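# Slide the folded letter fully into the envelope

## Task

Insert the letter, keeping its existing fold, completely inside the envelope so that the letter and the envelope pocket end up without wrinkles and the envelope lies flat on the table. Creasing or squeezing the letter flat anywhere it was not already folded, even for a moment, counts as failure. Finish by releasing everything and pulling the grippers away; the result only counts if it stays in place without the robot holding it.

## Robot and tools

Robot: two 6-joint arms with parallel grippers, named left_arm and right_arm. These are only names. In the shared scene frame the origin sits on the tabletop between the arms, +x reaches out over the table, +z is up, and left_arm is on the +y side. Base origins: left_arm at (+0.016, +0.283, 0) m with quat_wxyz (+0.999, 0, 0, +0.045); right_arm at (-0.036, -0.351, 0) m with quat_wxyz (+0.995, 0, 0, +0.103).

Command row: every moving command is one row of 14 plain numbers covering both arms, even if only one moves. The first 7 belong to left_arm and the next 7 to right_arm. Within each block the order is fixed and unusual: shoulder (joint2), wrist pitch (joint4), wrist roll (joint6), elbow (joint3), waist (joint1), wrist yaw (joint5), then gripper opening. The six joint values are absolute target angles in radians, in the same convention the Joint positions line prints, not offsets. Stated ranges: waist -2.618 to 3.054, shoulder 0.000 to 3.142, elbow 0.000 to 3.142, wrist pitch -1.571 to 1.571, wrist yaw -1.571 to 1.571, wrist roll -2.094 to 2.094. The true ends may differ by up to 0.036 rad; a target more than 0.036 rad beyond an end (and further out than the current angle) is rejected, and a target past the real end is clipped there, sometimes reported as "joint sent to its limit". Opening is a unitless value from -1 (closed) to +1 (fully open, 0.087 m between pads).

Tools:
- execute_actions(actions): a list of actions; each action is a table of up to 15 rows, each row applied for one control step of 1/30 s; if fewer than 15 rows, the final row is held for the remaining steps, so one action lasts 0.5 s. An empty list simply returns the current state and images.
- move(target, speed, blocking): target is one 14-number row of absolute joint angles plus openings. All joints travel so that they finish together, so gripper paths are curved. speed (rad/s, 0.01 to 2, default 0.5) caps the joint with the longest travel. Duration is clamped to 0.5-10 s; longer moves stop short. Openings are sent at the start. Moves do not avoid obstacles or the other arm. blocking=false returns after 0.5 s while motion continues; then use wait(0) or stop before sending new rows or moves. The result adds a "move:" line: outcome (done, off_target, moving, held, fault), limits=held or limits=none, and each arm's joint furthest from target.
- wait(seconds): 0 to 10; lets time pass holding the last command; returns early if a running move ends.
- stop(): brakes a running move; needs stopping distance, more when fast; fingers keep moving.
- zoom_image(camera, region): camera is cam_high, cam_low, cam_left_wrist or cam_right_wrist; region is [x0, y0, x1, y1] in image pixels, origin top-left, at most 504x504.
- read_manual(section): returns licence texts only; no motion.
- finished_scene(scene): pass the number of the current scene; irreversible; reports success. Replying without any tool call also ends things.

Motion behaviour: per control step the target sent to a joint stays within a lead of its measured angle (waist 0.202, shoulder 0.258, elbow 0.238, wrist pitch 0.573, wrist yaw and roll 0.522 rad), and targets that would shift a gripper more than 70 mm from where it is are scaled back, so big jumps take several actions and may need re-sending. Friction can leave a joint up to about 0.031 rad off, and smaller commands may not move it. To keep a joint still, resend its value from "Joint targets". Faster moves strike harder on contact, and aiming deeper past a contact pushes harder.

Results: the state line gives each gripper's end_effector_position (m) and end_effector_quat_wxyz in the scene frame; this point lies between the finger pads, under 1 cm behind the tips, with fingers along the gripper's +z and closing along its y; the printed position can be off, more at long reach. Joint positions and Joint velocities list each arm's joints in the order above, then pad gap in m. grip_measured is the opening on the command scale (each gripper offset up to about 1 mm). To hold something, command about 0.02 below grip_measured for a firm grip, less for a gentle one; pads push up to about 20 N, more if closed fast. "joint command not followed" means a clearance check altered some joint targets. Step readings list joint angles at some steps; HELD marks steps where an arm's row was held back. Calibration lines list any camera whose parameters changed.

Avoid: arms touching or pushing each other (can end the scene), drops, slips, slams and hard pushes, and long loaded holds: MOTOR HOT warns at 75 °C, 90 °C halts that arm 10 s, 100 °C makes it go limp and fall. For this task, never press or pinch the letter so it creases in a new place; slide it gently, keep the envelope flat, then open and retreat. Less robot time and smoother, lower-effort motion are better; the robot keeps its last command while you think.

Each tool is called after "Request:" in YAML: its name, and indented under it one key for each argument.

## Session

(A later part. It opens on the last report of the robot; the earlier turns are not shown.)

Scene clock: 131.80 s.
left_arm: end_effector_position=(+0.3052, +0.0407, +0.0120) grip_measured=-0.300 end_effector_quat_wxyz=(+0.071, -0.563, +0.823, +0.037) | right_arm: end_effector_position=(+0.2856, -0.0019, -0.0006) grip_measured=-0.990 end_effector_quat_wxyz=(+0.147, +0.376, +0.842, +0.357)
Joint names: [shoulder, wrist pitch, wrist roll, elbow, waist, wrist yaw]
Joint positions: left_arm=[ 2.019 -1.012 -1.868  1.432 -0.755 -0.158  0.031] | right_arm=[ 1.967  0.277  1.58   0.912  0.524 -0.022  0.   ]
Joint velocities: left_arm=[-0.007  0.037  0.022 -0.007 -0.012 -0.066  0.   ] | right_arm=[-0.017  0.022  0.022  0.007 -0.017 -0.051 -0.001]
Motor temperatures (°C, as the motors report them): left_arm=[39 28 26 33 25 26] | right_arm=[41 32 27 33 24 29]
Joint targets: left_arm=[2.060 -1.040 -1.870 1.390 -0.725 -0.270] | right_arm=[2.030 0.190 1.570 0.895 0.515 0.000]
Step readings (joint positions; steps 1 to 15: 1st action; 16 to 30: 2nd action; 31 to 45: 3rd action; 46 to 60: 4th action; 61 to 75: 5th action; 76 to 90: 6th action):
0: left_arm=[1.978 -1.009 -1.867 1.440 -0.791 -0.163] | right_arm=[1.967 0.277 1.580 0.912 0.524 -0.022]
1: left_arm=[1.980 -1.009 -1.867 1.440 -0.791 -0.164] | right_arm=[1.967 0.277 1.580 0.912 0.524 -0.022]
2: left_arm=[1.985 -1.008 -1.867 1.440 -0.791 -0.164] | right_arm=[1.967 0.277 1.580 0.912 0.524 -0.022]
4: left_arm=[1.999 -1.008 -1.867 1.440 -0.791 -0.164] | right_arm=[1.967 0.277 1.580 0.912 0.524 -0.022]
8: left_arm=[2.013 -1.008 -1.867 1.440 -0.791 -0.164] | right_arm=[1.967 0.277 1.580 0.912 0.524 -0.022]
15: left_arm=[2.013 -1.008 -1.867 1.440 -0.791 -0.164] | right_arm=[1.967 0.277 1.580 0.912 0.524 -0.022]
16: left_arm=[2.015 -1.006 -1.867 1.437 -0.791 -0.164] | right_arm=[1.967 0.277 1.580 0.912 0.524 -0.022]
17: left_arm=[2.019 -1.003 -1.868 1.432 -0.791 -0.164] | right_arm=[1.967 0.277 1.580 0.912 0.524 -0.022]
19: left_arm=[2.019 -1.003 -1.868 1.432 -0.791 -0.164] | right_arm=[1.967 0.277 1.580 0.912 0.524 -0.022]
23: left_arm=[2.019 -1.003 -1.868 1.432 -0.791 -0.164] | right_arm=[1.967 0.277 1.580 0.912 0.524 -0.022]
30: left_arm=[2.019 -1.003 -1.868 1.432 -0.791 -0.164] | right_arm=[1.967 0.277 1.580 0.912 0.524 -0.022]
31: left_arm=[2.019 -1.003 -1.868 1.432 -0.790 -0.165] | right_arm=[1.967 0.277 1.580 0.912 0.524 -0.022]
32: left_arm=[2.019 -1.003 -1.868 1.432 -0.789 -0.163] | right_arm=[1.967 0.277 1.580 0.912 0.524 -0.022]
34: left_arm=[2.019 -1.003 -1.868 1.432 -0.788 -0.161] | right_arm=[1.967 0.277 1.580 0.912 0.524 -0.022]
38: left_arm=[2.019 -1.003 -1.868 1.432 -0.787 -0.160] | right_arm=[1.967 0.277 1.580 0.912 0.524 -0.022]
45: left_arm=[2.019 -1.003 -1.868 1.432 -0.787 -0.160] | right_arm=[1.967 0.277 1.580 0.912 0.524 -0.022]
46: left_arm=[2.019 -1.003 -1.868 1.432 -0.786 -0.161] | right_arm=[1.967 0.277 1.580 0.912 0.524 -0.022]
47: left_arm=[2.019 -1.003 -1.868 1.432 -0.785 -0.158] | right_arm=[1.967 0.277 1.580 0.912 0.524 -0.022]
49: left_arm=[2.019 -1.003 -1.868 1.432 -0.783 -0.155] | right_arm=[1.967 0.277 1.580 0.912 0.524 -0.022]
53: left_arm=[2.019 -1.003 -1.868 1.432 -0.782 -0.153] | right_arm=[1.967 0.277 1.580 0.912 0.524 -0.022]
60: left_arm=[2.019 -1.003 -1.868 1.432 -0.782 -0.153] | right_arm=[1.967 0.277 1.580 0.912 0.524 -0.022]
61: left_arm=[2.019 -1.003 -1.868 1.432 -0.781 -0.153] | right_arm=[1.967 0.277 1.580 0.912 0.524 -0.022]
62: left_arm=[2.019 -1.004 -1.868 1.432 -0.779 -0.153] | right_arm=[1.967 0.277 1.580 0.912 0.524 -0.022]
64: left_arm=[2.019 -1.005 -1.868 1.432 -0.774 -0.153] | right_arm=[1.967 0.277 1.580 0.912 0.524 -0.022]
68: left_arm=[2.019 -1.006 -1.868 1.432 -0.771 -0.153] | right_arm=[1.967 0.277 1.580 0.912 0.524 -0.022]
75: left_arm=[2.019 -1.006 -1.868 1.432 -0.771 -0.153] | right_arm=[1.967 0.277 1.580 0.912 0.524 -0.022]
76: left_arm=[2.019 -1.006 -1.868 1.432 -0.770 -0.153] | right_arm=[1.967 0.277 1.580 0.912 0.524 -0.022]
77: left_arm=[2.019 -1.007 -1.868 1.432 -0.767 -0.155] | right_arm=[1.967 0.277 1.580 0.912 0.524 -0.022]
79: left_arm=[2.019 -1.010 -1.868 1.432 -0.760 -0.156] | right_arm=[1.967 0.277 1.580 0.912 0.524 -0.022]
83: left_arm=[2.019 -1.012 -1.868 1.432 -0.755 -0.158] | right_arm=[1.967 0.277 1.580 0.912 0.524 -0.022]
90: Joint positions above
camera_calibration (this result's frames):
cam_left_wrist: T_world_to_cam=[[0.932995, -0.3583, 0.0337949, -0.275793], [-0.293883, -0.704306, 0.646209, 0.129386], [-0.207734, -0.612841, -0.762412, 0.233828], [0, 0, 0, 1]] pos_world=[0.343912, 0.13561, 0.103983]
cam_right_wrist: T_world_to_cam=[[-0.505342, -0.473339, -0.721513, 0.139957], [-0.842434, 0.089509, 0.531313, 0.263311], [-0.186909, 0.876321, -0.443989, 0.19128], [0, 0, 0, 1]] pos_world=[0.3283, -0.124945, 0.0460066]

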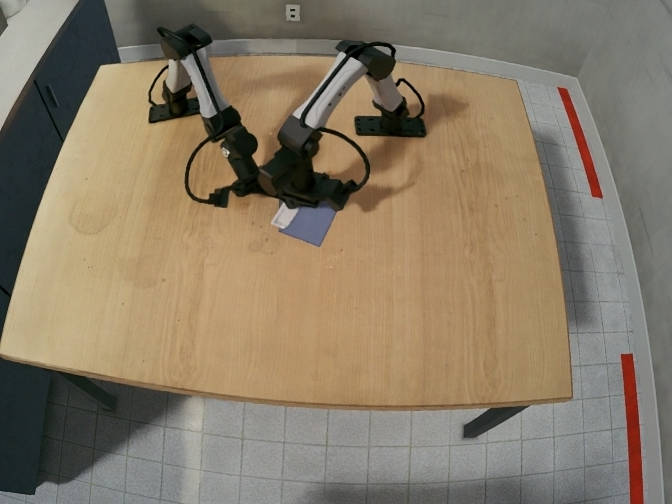

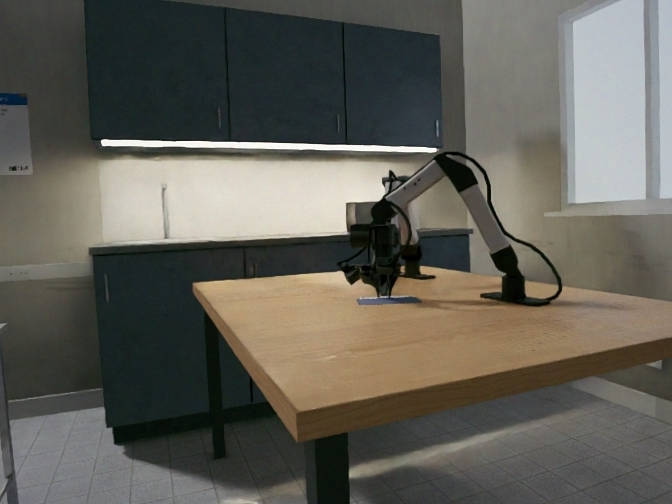

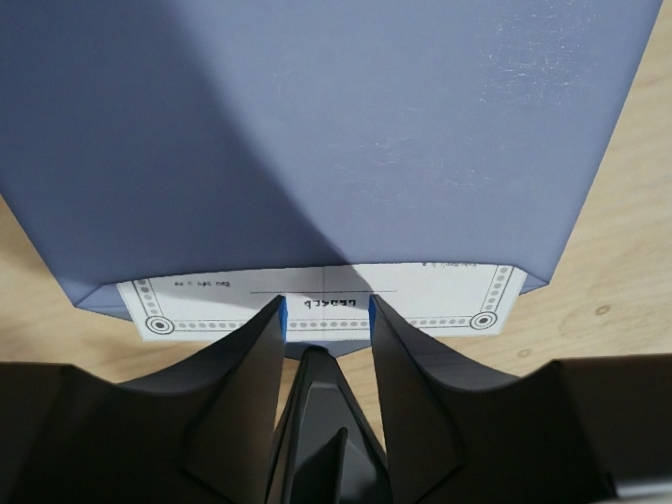

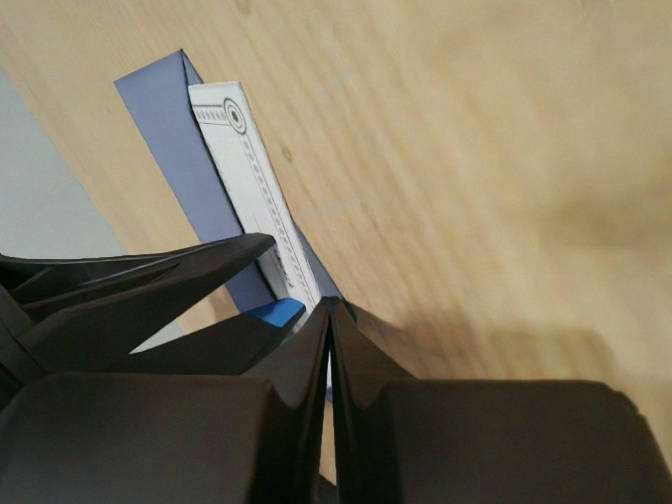

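Request:
move:
  target: [1.96,-1.01,-1.87,1.42,-0.80,-0.10,-0.2, 2.03,0.19,1.57,0.895,0.515,0,-1]
  speed: 0.15

Request:
execute_actions:
  actions:
    - [[2.02,-1.01,-1.87,1.42,-0.80,-0.10,-0.2, 2.03,0.19,1.57,0.895,0.515,0,-1]]
    - [[2.05,-1.01,-1.87,1.40,-0.80,-0.10,-0.2, 2.03,0.19,1.57,0.895,0.515,0,-1]]

Request:
execute_actions:
  actions:
    - [[2.05,-1.02,-1.87,1.40,-0.77,-0.14,-0.2, 2.03,0.19,1.57,0.895,0.515,0,-1]]
    - [[2.05,-1.03,-1.87,1.40,-0.755,-0.17,-0.2, 2.03,0.19,1.57,0.895,0.515,0,-1]]
    - [[2.05,-1.04,-1.87,1.40,-0.74,-0.19,-0.2, 2.03,0.19,1.57,0.895,0.515,0,-1]]
    - [[2.05,-1.05,-1.87,1.40,-0.725,-0.2,-0.2, 2.03,0.19,1.57,0.895,0.515,0,-1]]

Scene clock: 133.07 s.
left_arm: end_effector_position=(+0.2947, +0.0199, +0.0276) grip_measured=-0.200 end_effector_quat_wxyz=(+0.054, -0.550, +0.833, +0.005) | right_arm: end_effector_position=(+0.2859, -0.0013, -0.0002) grip_measured=-0.990 end_effector_quat_wxyz=(+0.147, +0.376, +0.842, +0.359)
Joint names: [shoulder, wrist pitch, wrist roll, elbow, waist, wrist yaw]
Joint positions: left_arm=[ 1.978 -1.005 -1.869  1.432 -0.791 -0.108  0.035] | right_arm=[ 1.968  0.281  1.581  0.912  0.524 -0.023  0.   ]
Joint velocities: left_arm=[-0.017  0.022 -0.11   0.012  0.007  0.022 -0.001] | right_arm=[ 0.007 -0.051 -0.051  0.022  0.002  0.022 -0.001]
Motor temperatures (°C, as the motors report them): left_arm=[39 28 26 33 25 26] | right_arm=[41 32 27 33 24 29]
Joint targets: left_arm=[1.960 -1.010 -1.870 1.420 -0.800 -0.100] | right_arm=[2.030 0.190 1.570 0.895 0.515 -0.000]
move: off_target (right_arm); limits=none; left_arm: farthest joint: the shoulder, 0.018 radians from its target (0.059 radians at the start); right_arm: farthest joint: the wrist pitch, 0.091 radians from its target (0.087 radians at the start)
camera_calibration (this result's frames):
cam_left_wrist: T_world_to_cam=[[0.919573, -0.387596, 0.0644514, -0.270284], [-0.321222, -0.64713, 0.691404, 0.10725], [-0.226277, -0.6565, -0.719588, 0.235916], [0, 0, 0, 1]] pos_world=[0.33638, 0.119522, 0.113029]
cam_right_wrist: T_world_to_cam=[[-0.504224, -0.471293, -0.72363, 0.140314], [-0.843182, 0.0876637, 0.530433, 0.263508], [-0.186553, 0.877609, -0.441588, 0.19095], [0, 0, 0, 1]] pos_world=[0.328557, -0.12455, 0.0460834]

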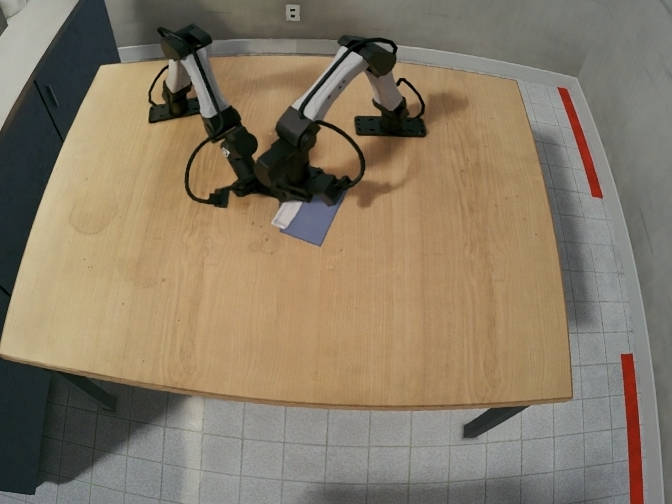

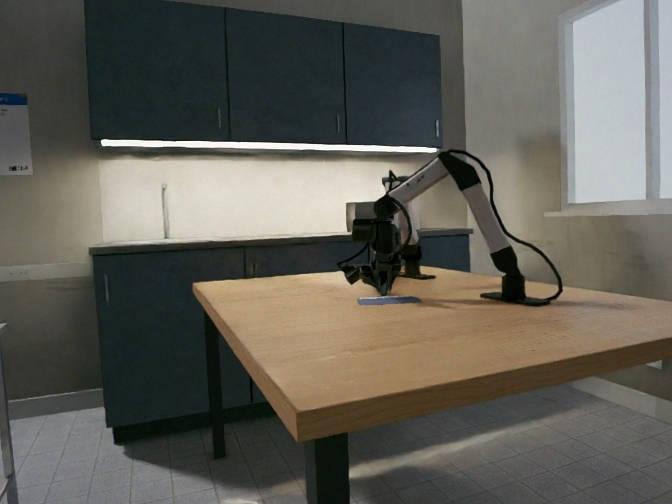

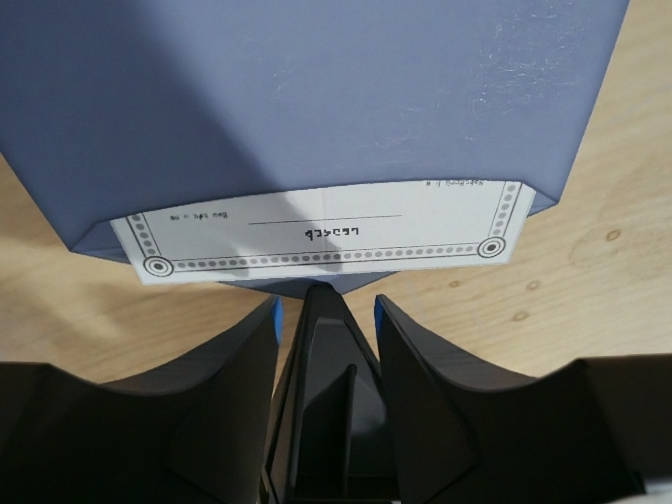

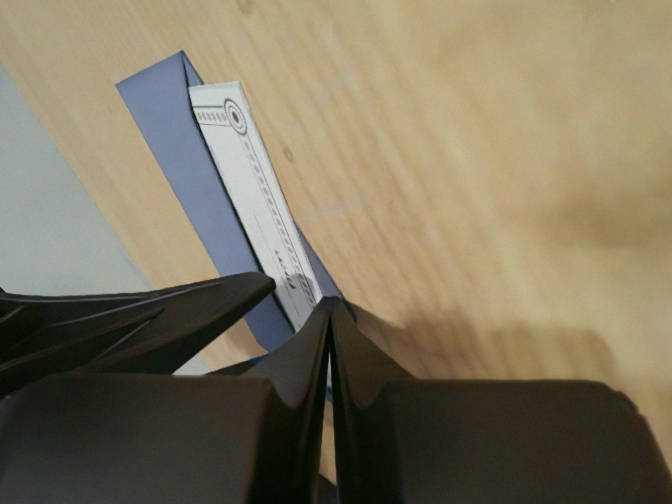

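Scene clock: 134.07 s.
left_arm: end_effector_position=(+0.2908, +0.0227, +0.0117) grip_measured=-0.200 end_effector_quat_wxyz=(+0.047, -0.550, +0.834, +0.027) | right_arm: end_effector_position=(+0.2859, -0.0013, -0.0002) grip_measured=-0.990 end_effector_quat_wxyz=(+0.147, +0.376, +0.842, +0.359)
Joint names: [shoulder, wrist pitch, wrist roll, elbow, waist, wrist yaw]
Joint positions: left_arm=[ 2.02  -1.005 -1.87   1.429 -0.791 -0.106  0.035] | right_arm=[ 1.968  0.281  1.581  0.912  0.524 -0.023  0.   ]
Joint velocities: left_arm=[-0.002 -0.081 -0.037  0.007  0.007 -0.037  0.001] | right_arm=[-0.022  0.007  0.037 -0.032 -0.002 -0.037 -0.   ]
Motor temperatures (°C, as the motors report them): left_arm=[39 28 26 33 25 26] | right_arm=[41 32 27 33 24 29]
Joint targets: left_arm=[2.050 -1.010 -1.870 1.400 -0.800 -0.100] | right_arm=[2.030 0.190 1.570 0.895 0.515 -0.000]
Step readings (joint positions; steps 1 to 15: 1st action; 16 to 30: 2nd action):
0: left_arm=[1.978 -1.005 -1.869 1.432 -0.791 -0.108] | right_arm=[1.968 0.281 1.581 0.912 0.524 -0.023]
1: left_arm=[1.980 -1.005 -1.869 1.432 -0.791 -0.108] | right_arm=[1.968 0.281 1.581 0.912 0.524 -0.023]
2: left_arm=[1.985 -1.005 -1.869 1.432 -0.791 -0.108] | right_arm=[1.968 0.281 1.581 0.912 0.524 -0.023]
4: left_arm=[1.999 -1.005 -1.869 1.432 -0.791 -0.108] | right_arm=[1.968 0.281 1.581 0.912 0.524 -0.023]
8: left_arm=[2.013 -1.005 -1.869 1.432 -0.791 -0.107] | right_arm=[1.968 0.281 1.581 0.912 0.524 -0.023]
15: left_arm=[2.013 -1.005 -1.869 1.432 -0.791 -0.107] | right_arm=[1.968 0.281 1.581 0.912 0.524 -0.023]
16: left_arm=[2.015 -1.005 -1.869 1.431 -0.791 -0.107] | right_arm=[1.968 0.281 1.581 0.912 0.524 -0.023]
17: left_arm=[2.018 -1.005 -1.869 1.430 -0.791 -0.107] | right_arm=[1.968 0.281 1.581 0.912 0.524 -0.023]
19: left_arm=[2.020 -1.005 -1.870 1.429 -0.791 -0.106] | right_arm=[1.968 0.281 1.581 0.912 0.524 -0.023]
23: left_arm=[2.020 -1.005 -1.870 1.429 -0.791 -0.106] | right_arm=[1.968 0.281 1.581 0.912 0.524 -0.023]
30: Joint positions above
camera_calibration (this result's frames):
cam_left_wrist: T_world_to_cam=[[0.921389, -0.388072, 0.0210435, -0.264565], [-0.296274, -0.666328, 0.684272, 0.112093], [-0.251525, -0.636715, -0.728923, 0.232495], [0, 0, 0, 1]] pos_world=[0.335456, 0.120054, 0.0983361]
cam_right_wrist: T_world_to_cam=[[-0.504224, -0.471293, -0.72363, 0.140314], [-0.843182, 0.0876637, 0.530433, 0.263508], [-0.186553, 0.877609, -0.441588, 0.19095], [0, 0, 0, 1]] pos_world=[0.328557, -0.12455, 0.0460834]

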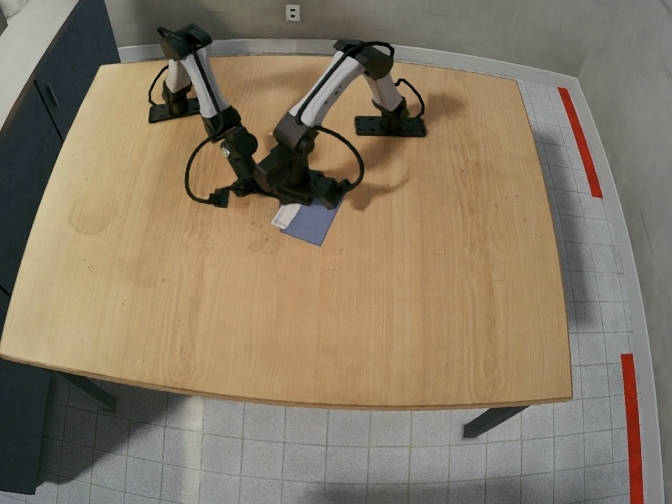

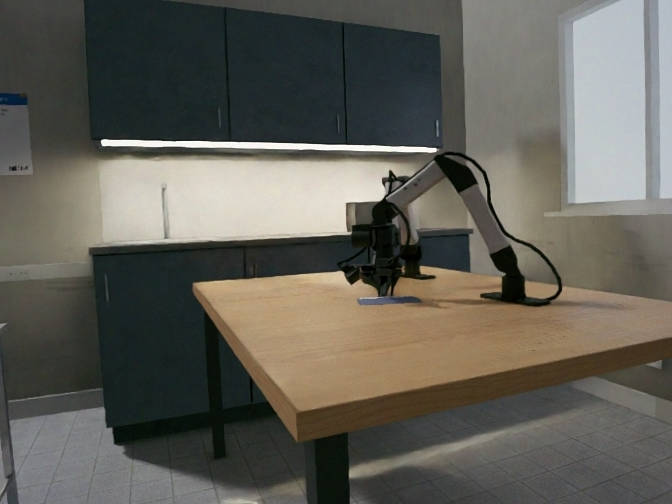

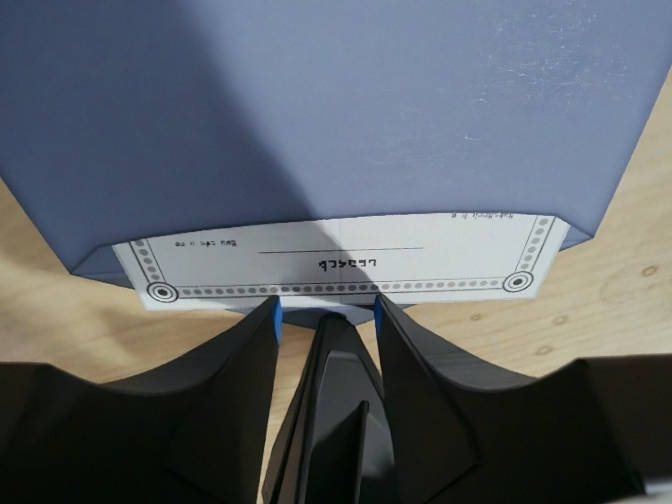

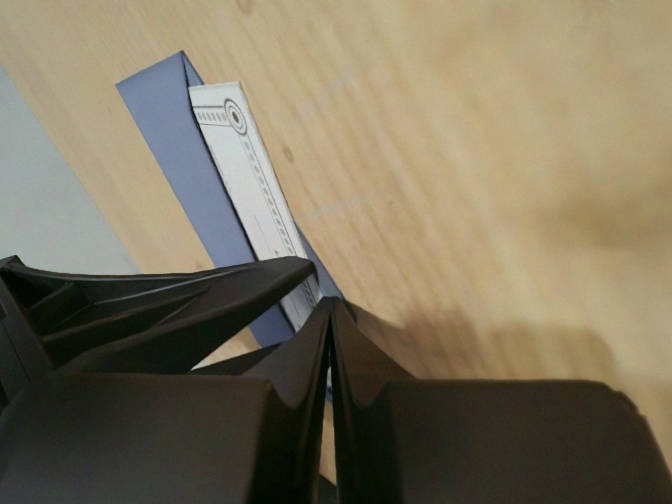

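Scene clock: 136.07 s.
left_arm: end_effector_position=(+0.2983, +0.0353, +0.0116) grip_measured=-0.200 end_effector_quat_wxyz=(+0.045, -0.566, +0.823, +0.033) | right_arm: end_effector_position=(+0.2859, -0.0013, -0.0002) grip_measured=-0.990 end_effector_quat_wxyz=(+0.147, +0.376, +0.842, +0.359)
Joint names: [shoulder, wrist pitch, wrist roll, elbow, waist, wrist yaw]
Joint positions: left_arm=[ 2.02  -1.016 -1.87   1.429 -0.752 -0.105  0.035] | right_arm=[ 1.968  0.281  1.581  0.912  0.524 -0.023  0.   ]
Joint velocities: left_arm=[-0.007 -0.037 -0.037  0.012 -0.002  0.007 -0.001] | right_arm=[ 0.007 -0.051 -0.037 -0.012 -0.012 -0.007 -0.   ]
Motor temperatures (°C, as the motors report them): left_arm=[39 28 26 33 25 26] | right_arm=[41 32 27 33 24 29]
Joint targets: left_arm=[2.050 -1.050 -1.870 1.400 -0.725 -0.200] | right_arm=[2.030 0.190 1.570 0.895 0.515 0.000]
Step readings (joint positions; steps 1 to 15: 1st action; 16 to 30: 2nd action; 31 to 45: 3rd action; 46 to 60: 4th action):
0: left_arm=[2.020 -1.005 -1.870 1.429 -0.791 -0.106] | right_arm=[1.968 0.281 1.581 0.912 0.524 -0.023]
1: left_arm=[2.020 -1.005 -1.870 1.429 -0.790 -0.107] | right_arm=[1.968 0.281 1.581 0.912 0.524 -0.023]
2: left_arm=[2.020 -1.005 -1.870 1.429 -0.789 -0.105] | right_arm=[1.968 0.281 1.581 0.912 0.524 -0.023]
4: left_arm=[2.020 -1.005 -1.870 1.429 -0.788 -0.103] | right_arm=[1.968 0.281 1.581 0.912 0.524 -0.023]
8: left_arm=[2.020 -1.005 -1.870 1.429 -0.787 -0.103] | right_arm=[1.968 0.281 1.581 0.912 0.524 -0.023]
15: left_arm=[2.020 -1.005 -1.870 1.429 -0.787 -0.103] | right_arm=[1.968 0.281 1.581 0.912 0.524 -0.023]
16: left_arm=[2.020 -1.005 -1.870 1.429 -0.786 -0.103] | right_arm=[1.968 0.281 1.581 0.912 0.524 -0.023]
17: left_arm=[2.020 -1.006 -1.870 1.429 -0.785 -0.102] | right_arm=[1.968 0.281 1.581 0.912 0.524 -0.023]
19: left_arm=[2.020 -1.006 -1.870 1.429 -0.782 -0.100] | right_arm=[1.968 0.281 1.581 0.912 0.524 -0.023]
23: left_arm=[2.020 -1.006 -1.870 1.429 -0.781 -0.100] | right_arm=[1.968 0.281 1.581 0.912 0.524 -0.023]
30: left_arm=[2.020 -1.006 -1.870 1.429 -0.781 -0.100] | right_arm=[1.968 0.281 1.581 0.912 0.524 -0.023]
31: left_arm=[2.020 -1.006 -1.870 1.429 -0.780 -0.100] | right_arm=[1.968 0.281 1.581 0.912 0.524 -0.023]
32: left_arm=[2.020 -1.007 -1.870 1.429 -0.778 -0.100] | right_arm=[1.968 0.281 1.581 0.912 0.524 -0.023]
34: left_arm=[2.020 -1.010 -1.870 1.429 -0.771 -0.100] | right_arm=[1.968 0.281 1.581 0.912 0.524 -0.023]
38: left_arm=[2.020 -1.012 -1.870 1.429 -0.765 -0.101] | right_arm=[1.968 0.281 1.581 0.912 0.524 -0.023]
45: left_arm=[2.020 -1.012 -1.870 1.429 -0.765 -0.102] | right_arm=[1.968 0.281 1.581 0.912 0.524 -0.023]
46: left_arm=[2.020 -1.012 -1.870 1.429 -0.764 -0.102] | right_arm=[1.968 0.281 1.581 0.912 0.524 -0.023]
47: left_arm=[2.020 -1.013 -1.870 1.429 -0.762 -0.103] | right_arm=[1.968 0.281 1.581 0.912 0.524 -0.023]
49: left_arm=[2.020 -1.015 -1.870 1.429 -0.756 -0.104] | right_arm=[1.968 0.281 1.581 0.912 0.524 -0.023]
53: left_arm=[2.020 -1.016 -1.870 1.429 -0.752 -0.105] | right_arm=[1.968 0.281 1.581 0.912 0.524 -0.023]
60: Joint positions above
camera_calibration (this result's frames):
cam_left_wrist: T_world_to_cam=[[0.935935, -0.35203, 0.0100096, -0.272139], [-0.263799, -0.681961, 0.682158, 0.11366], [-0.233314, -0.641096, -0.731136, 0.237146], [0, 0, 0, 1]] pos_world=[0.340017, 0.133743, 0.098576]
cam_right_wrist: T_world_to_cam=[[-0.504224, -0.471293, -0.72363, 0.140314], [-0.843182, 0.0876637, 0.530433, 0.263508], [-0.186553, 0.877609, -0.441588, 0.19095], [0, 0, 0, 1]] pos_world=[0.328557, -0.12455, 0.0460834]

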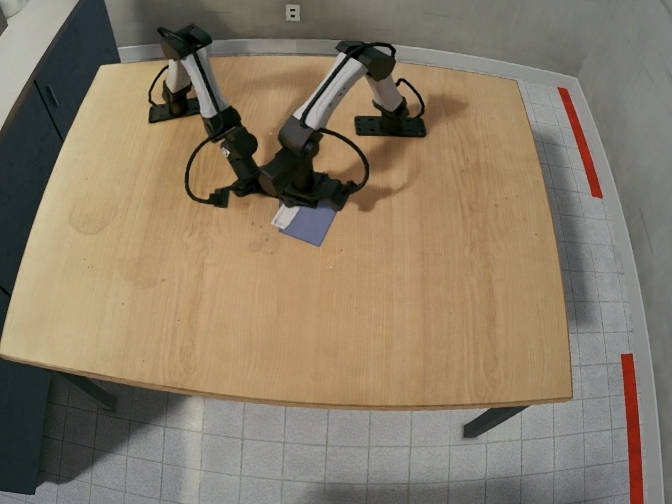

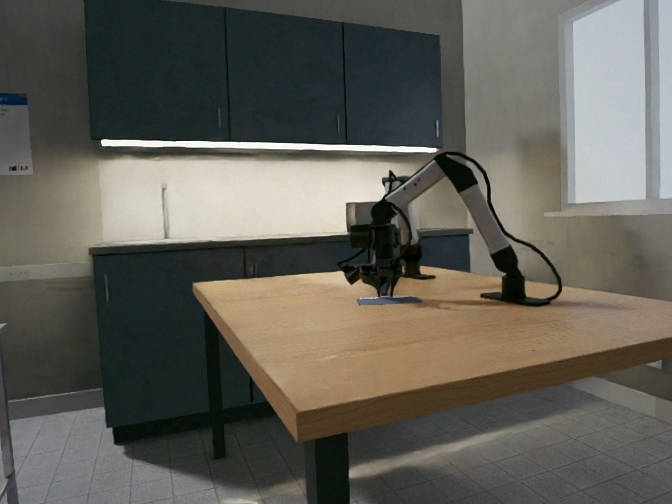

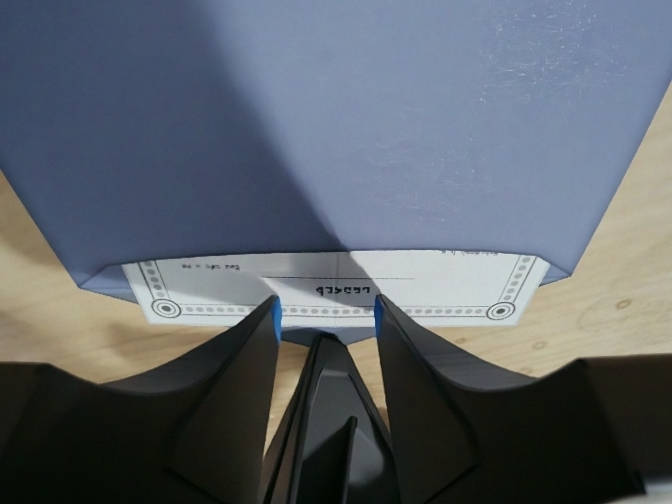

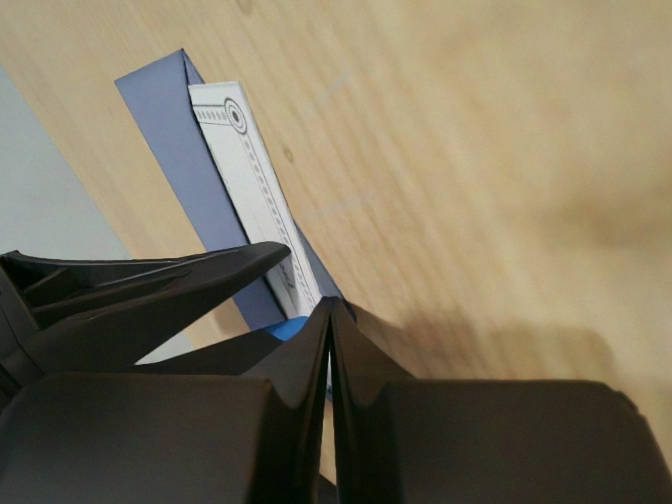

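Request:
move:
  target: [1.73,-0.89,-1.95,1.07,-0.84,-0.10,-1, 2.0,0.25,1.57,0.9,0.52,0,-1]
  speed: 0.2

Scene clock: 138.67 s.
left_arm: end_effector_position=(+0.2340, +0.0554, +0.0181) grip_measured=-1.000 end_effector_quat_wxyz=(+0.051, -0.564, +0.824, +0.008) | right_arm: end_effector_position=(+0.2867, -0.0004, +0.0011) grip_measured=-0.990 end_effector_quat_wxyz=(+0.148, +0.376, +0.840, +0.362)
Joint names: [shoulder, wrist pitch, wrist roll, elbow, waist, wrist yaw]
Joint positions: left_arm=[ 1.75  -0.904 -1.941  1.09  -0.83  -0.102  0.   ] | right_arm=[ 1.968  0.288  1.581  0.912  0.524 -0.023  0.   ]
Joint velocities: left_arm=[-0.002 -0.022 -0.066 -0.002 -0.002  0.037  0.   ] | right_arm=[ 0.017  0.022  0.022 -0.002  0.002  0.007  0.001]
Motor temperatures (°C, as the motors report them): left_arm=[39 28 26 33 25 26] | right_arm=[41 32 27 33 24 29]
Joint targets: left_arm=[1.730 -0.890 -1.950 1.070 -0.840 -0.100] | right_arm=[2.000 0.250 1.570 0.900 0.520 -0.000]
move: off_target (right_arm); limits=none; left_arm: farthest joint: the shoulder, 0.020 radians from its target (0.290 radians at the start); right_arm: farthest joint: the wrist pitch, 0.038 radians from its target (0.031 radians at the start)
camera_calibration (this result's frames):
cam_left_wrist: T_world_to_cam=[[0.932544, -0.356537, 0.0569438, -0.204751], [-0.293517, -0.656769, 0.694624, 0.111256], [-0.210261, -0.664482, -0.717115, 0.235382], [0, 0, 0, 1]] pos_world=[0.273086, 0.156475, 0.103174]
cam_right_wrist: T_world_to_cam=[[-0.500567, -0.467491, -0.728618, 0.141092], [-0.845772, 0.0845554, 0.526801, 0.26417], [-0.184666, 0.879944, -0.437717, 0.190335], [0, 0, 0, 1]] pos_world=[0.329202, -0.123862, 0.0469498]

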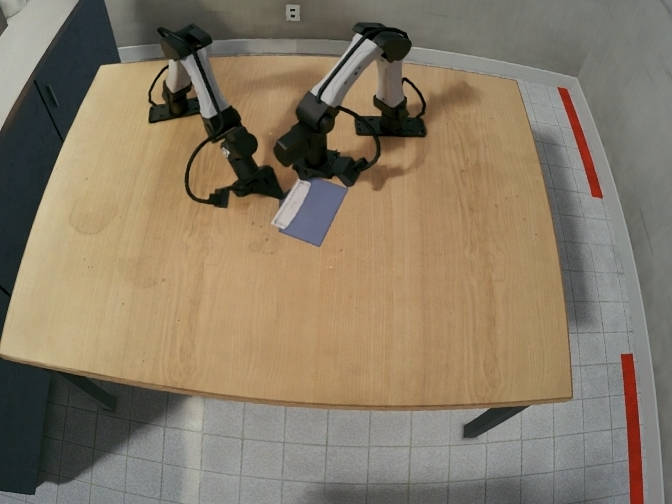

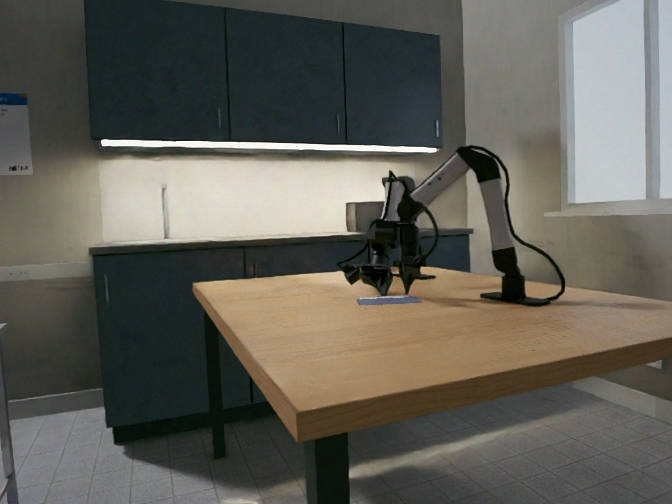

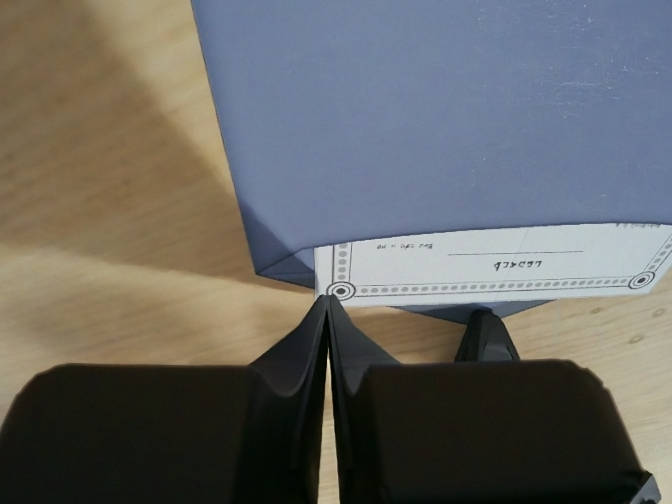

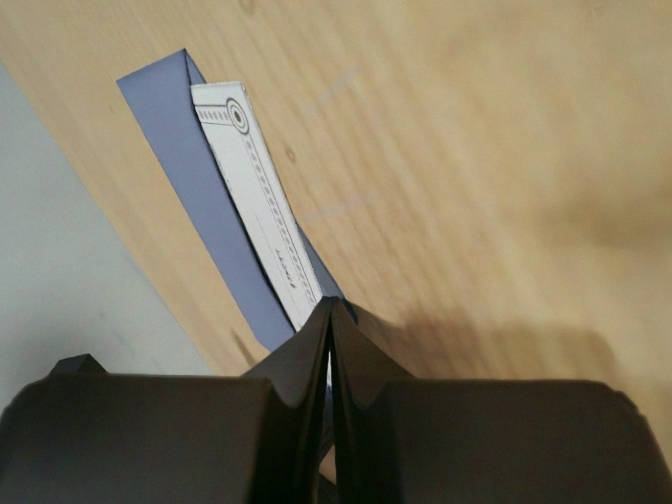

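Request:
move:
  target: [1.63,-0.87,-1.9,0.94,-0.77,-0.10,-1, 2.0,0.25,1.57,0.9,0.52,0,-1]
  speed: 0.2

Request:
move:
  target: [1.73,-0.87,-1.9,0.92,-0.77,-0.10,-1, 2.0,0.25,1.57,0.9,0.52,0,-1]
  speed: 0.08

Request:
move:
  target: [1.73,-0.87,-1.9,0.92,-0.77,-0.10,-1, 2.06,0.25,1.57,1.0,0.56,0,-1]
  speed: 0.03

Scene clock: 140.10 s.
left_arm: end_effector_position=(+0.2191, +0.0875, +0.0143) grip_measured=-1.000 end_effector_quat_wxyz=(+0.049, -0.571, +0.819, +0.015) | right_arm: end_effector_position=(+0.2868, -0.0004, +0.0012) grip_measured=-0.990 end_effector_quat_wxyz=(+0.148, +0.376, +0.840, +0.362)
Joint names: [shoulder, wrist pitch, wrist roll, elbow, waist, wrist yaw]
Joint positions: left_arm=[ 1.649 -0.884 -1.909  0.959 -0.78  -0.102  0.   ] | right_arm=[ 1.968  0.289  1.581  0.912  0.524 -0.023  0.   ]
Joint velocities: left_arm=[-0.002 -0.007 -0.007  0.002 -0.002 -0.037  0.   ] | right_arm=[-0.022 -0.037 -0.007  0.002  0.007  0.007 -0.001]
Motor temperatures (°C, as the motors report them): left_arm=[39 28 26 33 25 26] | right_arm=[41 32 27 33 24 29]
Joint targets: left_arm=[1.630 -0.870 -1.900 0.940 -0.770 -0.100] | right_arm=[2.000 0.250 1.570 0.900 0.520 -0.000]
move: off_target (right_arm); limits=none; left_arm: farthest joint: the shoulder, 0.019 radians from its target (0.120 radians at the start); right_arm: farthest joint: the wrist pitch, 0.039 radians from its target (0.038 radians at the start)
camera_calibration (this result's frames):
cam_left_wrist: T_world_to_cam=[[0.939108, -0.340767, 0.0442005, -0.181793], [-0.274918, -0.667932, 0.691583, 0.127506], [-0.206146, -0.661623, -0.720943, 0.249736], [0, 0, 0, 1]] pos_world=[0.257259, 0.188448, 0.0998998]
cam_right_wrist: T_world_to_cam=[[-0.50036, -0.467306, -0.728879, 0.141128], [-0.845922, 0.0844213, 0.526582, 0.264215], [-0.184542, 0.880056, -0.437545, 0.1903], [0, 0, 0, 1]] pos_world=[0.329238, -0.12383, 0.0469988]

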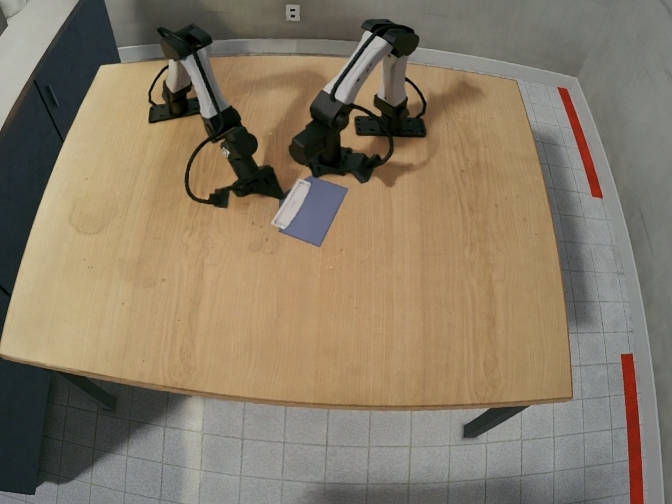

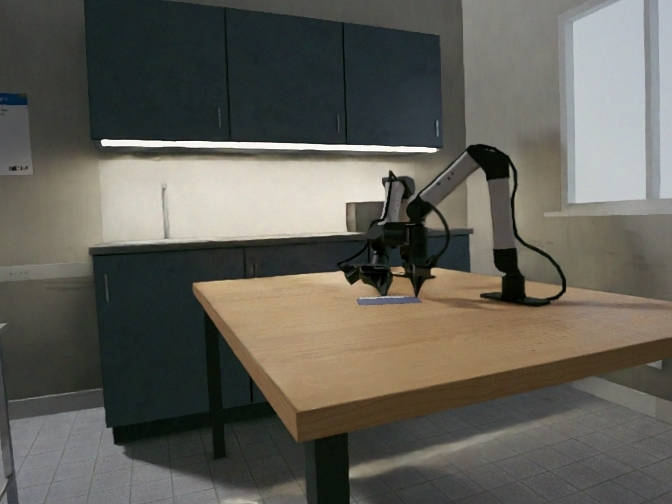

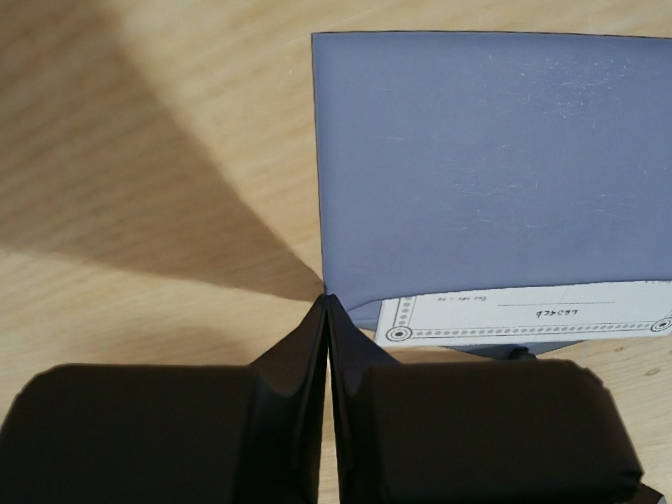

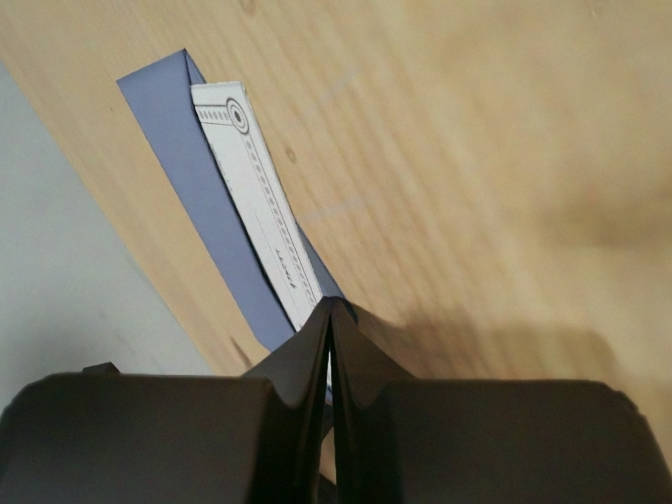

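Scene clock: 141.40 s.
left_arm: end_effector_position=(+0.2178, +0.0885, +0.0102) grip_measured=-1.000 end_effector_quat_wxyz=(+0.044, -0.571, +0.819, +0.023) | right_arm: end_effector_position=(+0.2868, -0.0004, +0.0012) grip_measured=-0.990 end_effector_quat_wxyz=(+0.148, +0.376, +0.840, +0.362)
Joint names: [shoulder, wrist pitch, wrist roll, elbow, waist, wrist yaw]
Joint positions: left_arm=[ 1.666 -0.884 -1.906  0.959 -0.776 -0.097  0.   ] | right_arm=[ 1.968  0.289  1.581  0.912  0.524 -0.023  0.   ]
Joint velocities: left_arm=[-0.012 -0.051  0.022 -0.007 -0.007 -0.007  0.   ] | right_arm=[-0.007  0.051  0.007  0.007 -0.017 -0.051 -0.001]
Motor temperatures (°C, as the motors report them): left_arm=[39 28 26 33 25 26] | right_arm=[41 32 27 33 24 29]
Joint targets: left_arm=[1.730 -0.870 -1.900 0.920 -0.770 -0.100] | right_arm=[2.000 0.250 1.570 0.900 0.520 0.000]
move: off_target (left_arm, right_arm); limits=none; left_arm: farthest joint: the shoulder, 0.064 radians from its target (0.081 radians at the start); right_arm: farthest joint: the wrist pitch, 0.039 radians from its target (0.039 radians at the start)
camera_calibration (this result's frames):
cam_left_wrist: T_world_to_cam=[[0.94011, -0.339834, 0.0265791, -0.180151], [-0.262666, -0.672517, 0.691901, 0.128469], [-0.217257, -0.657445, -0.721503, 0.249251], [0, 0, 0, 1]] pos_world=[0.257258, 0.189045, 0.0957361]
cam_right_wrist: T_world_to_cam=[[-0.50036, -0.467312, -0.728876, 0.141126], [-0.845992, 0.0847574, 0.526416, 0.264291], [-0.184223, 0.88002, -0.437751, 0.190249], [0, 0, 0, 1]] pos_world=[0.32925, -0.123874, 0.0470186]

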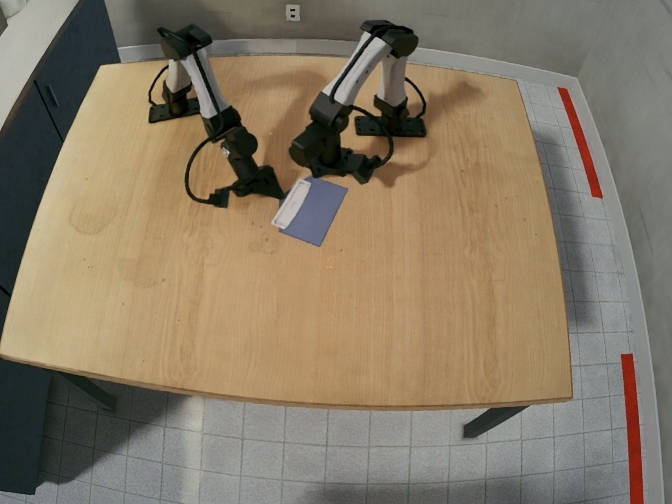

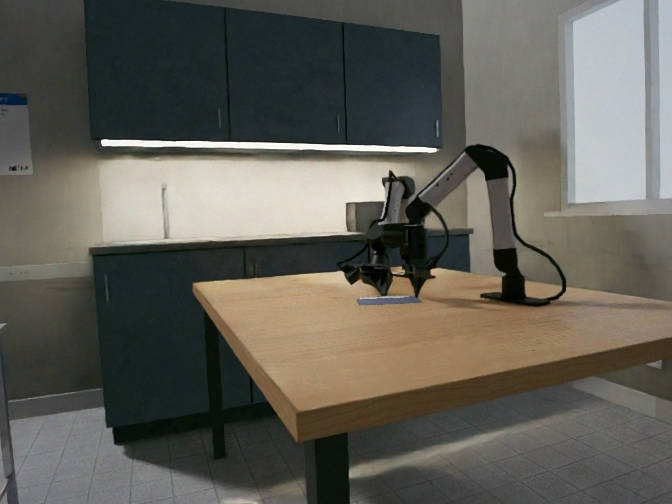

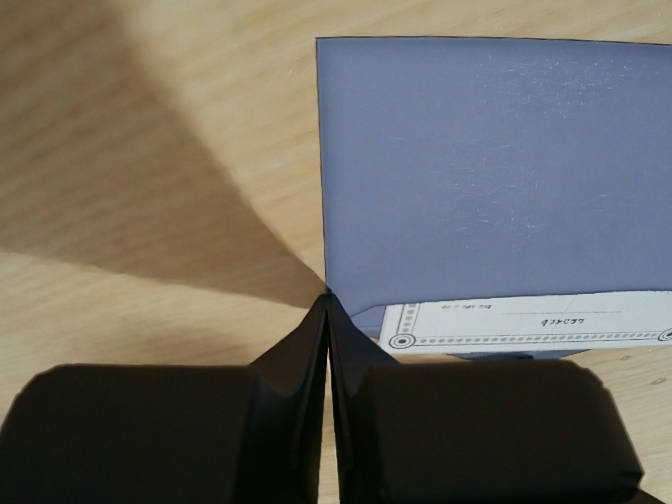

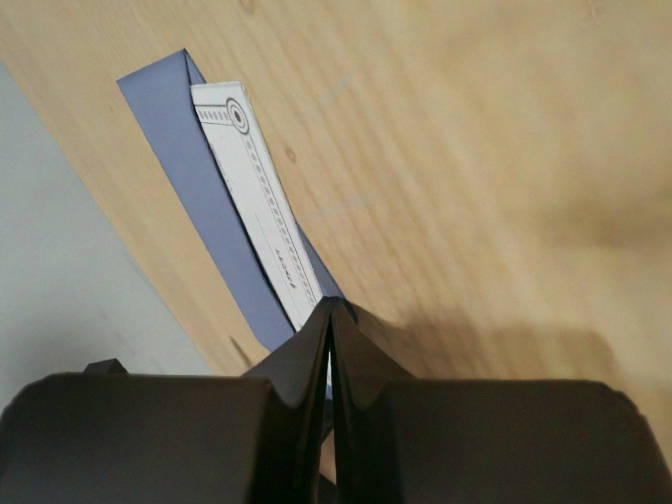

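Scene clock: 144.70 s.
left_arm: end_effector_position=(+0.2178, +0.0885, +0.0102) grip_measured=-1.000 end_effector_quat_wxyz=(+0.044, -0.571, +0.819, +0.023) | right_arm: end_effector_position=(+0.2948, +0.0187, +0.0010) grip_measured=-0.990 end_effector_quat_wxyz=(+0.151, +0.367, +0.840, +0.369)
Joint names: [shoulder, wrist pitch, wrist roll, elbow, waist, wrist yaw]
Joint positions: left_arm=[ 1.667 -0.885 -1.906  0.96  -0.776 -0.097  0.   ] | right_arm=[ 2.023  0.287  1.581  0.986  0.545 -0.015  0.   ]
Joint velocities: left_arm=[-0.017  0.022  0.037  0.012  0.002 -0.022  0.   ] | right_arm=[ 0.002 -0.051  0.007 -0.002  0.007 -0.051 -0.001]
Motor temperatures (°C, as the motors report them): left_arm=[38 28 26 33 25 26] | right_arm=[41 32 27 33 24 29]
Joint targets: left_arm=[1.730 -0.870 -1.900 0.920 -0.770 -0.100] | right_arm=[2.060 0.250 1.570 1.000 0.560 -0.000]
move: off_target (left_arm, right_arm); limits=none; left_arm: farthest joint: the shoulder, 0.063 radians from its target (0.064 radians at the start); right_arm: farthest joint: the shoulder, 0.037 radians from its target (0.092 radians at the start)
camera_calibration (this result's frames):
cam_left_wrist: T_world_to_cam=[[0.940117, -0.339841, 0.0262196, -0.180246], [-0.262462, -0.672684, 0.691816, 0.128432], [-0.21747, -0.65727, -0.721598, 0.249241], [0, 0, 0, 1]] pos_world=[0.257363, 0.188958, 0.0957263]
cam_right_wrist: T_world_to_cam=[[-0.481633, -0.469619, -0.739924, 0.148422], [-0.855451, 0.0685467, 0.513327, 0.272659], [-0.190349, 0.880204, -0.434751, 0.176619], [0, 0, 0, 1]] pos_world=[0.33835, -0.104449, 0.046643]

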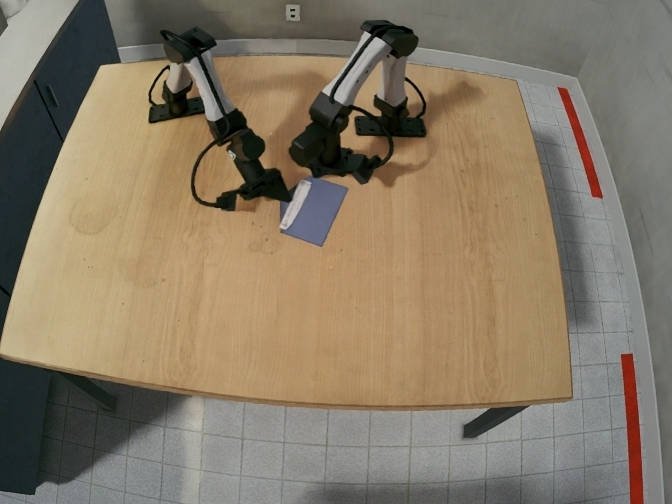

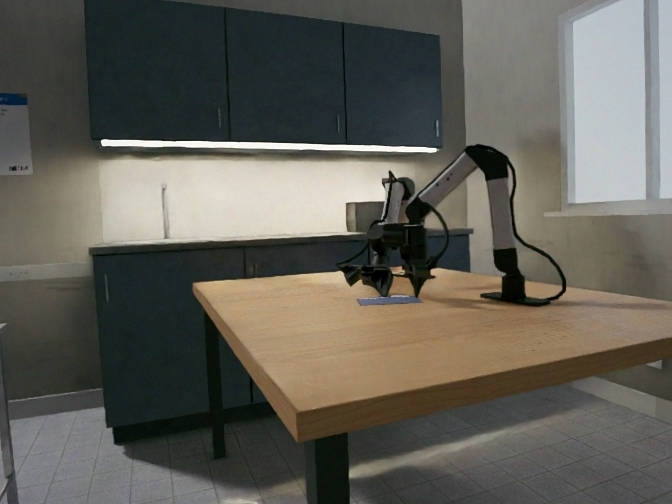

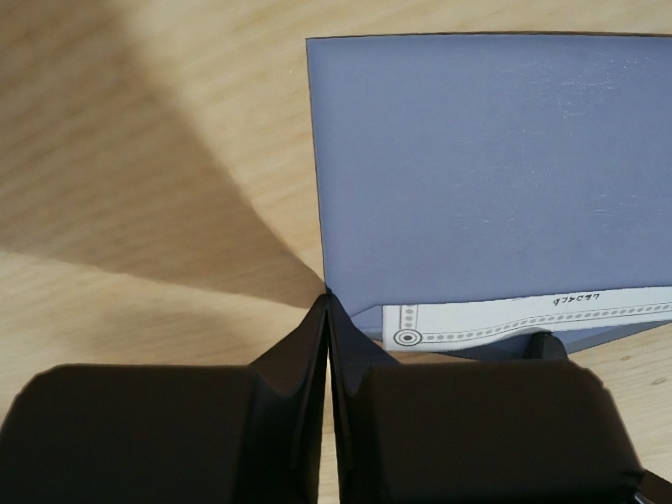

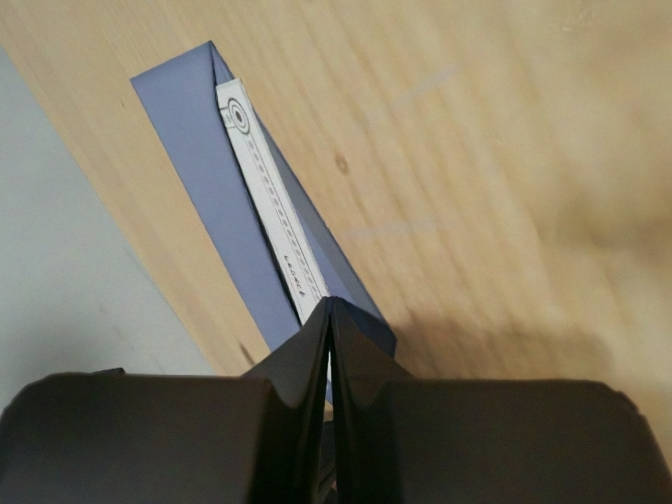

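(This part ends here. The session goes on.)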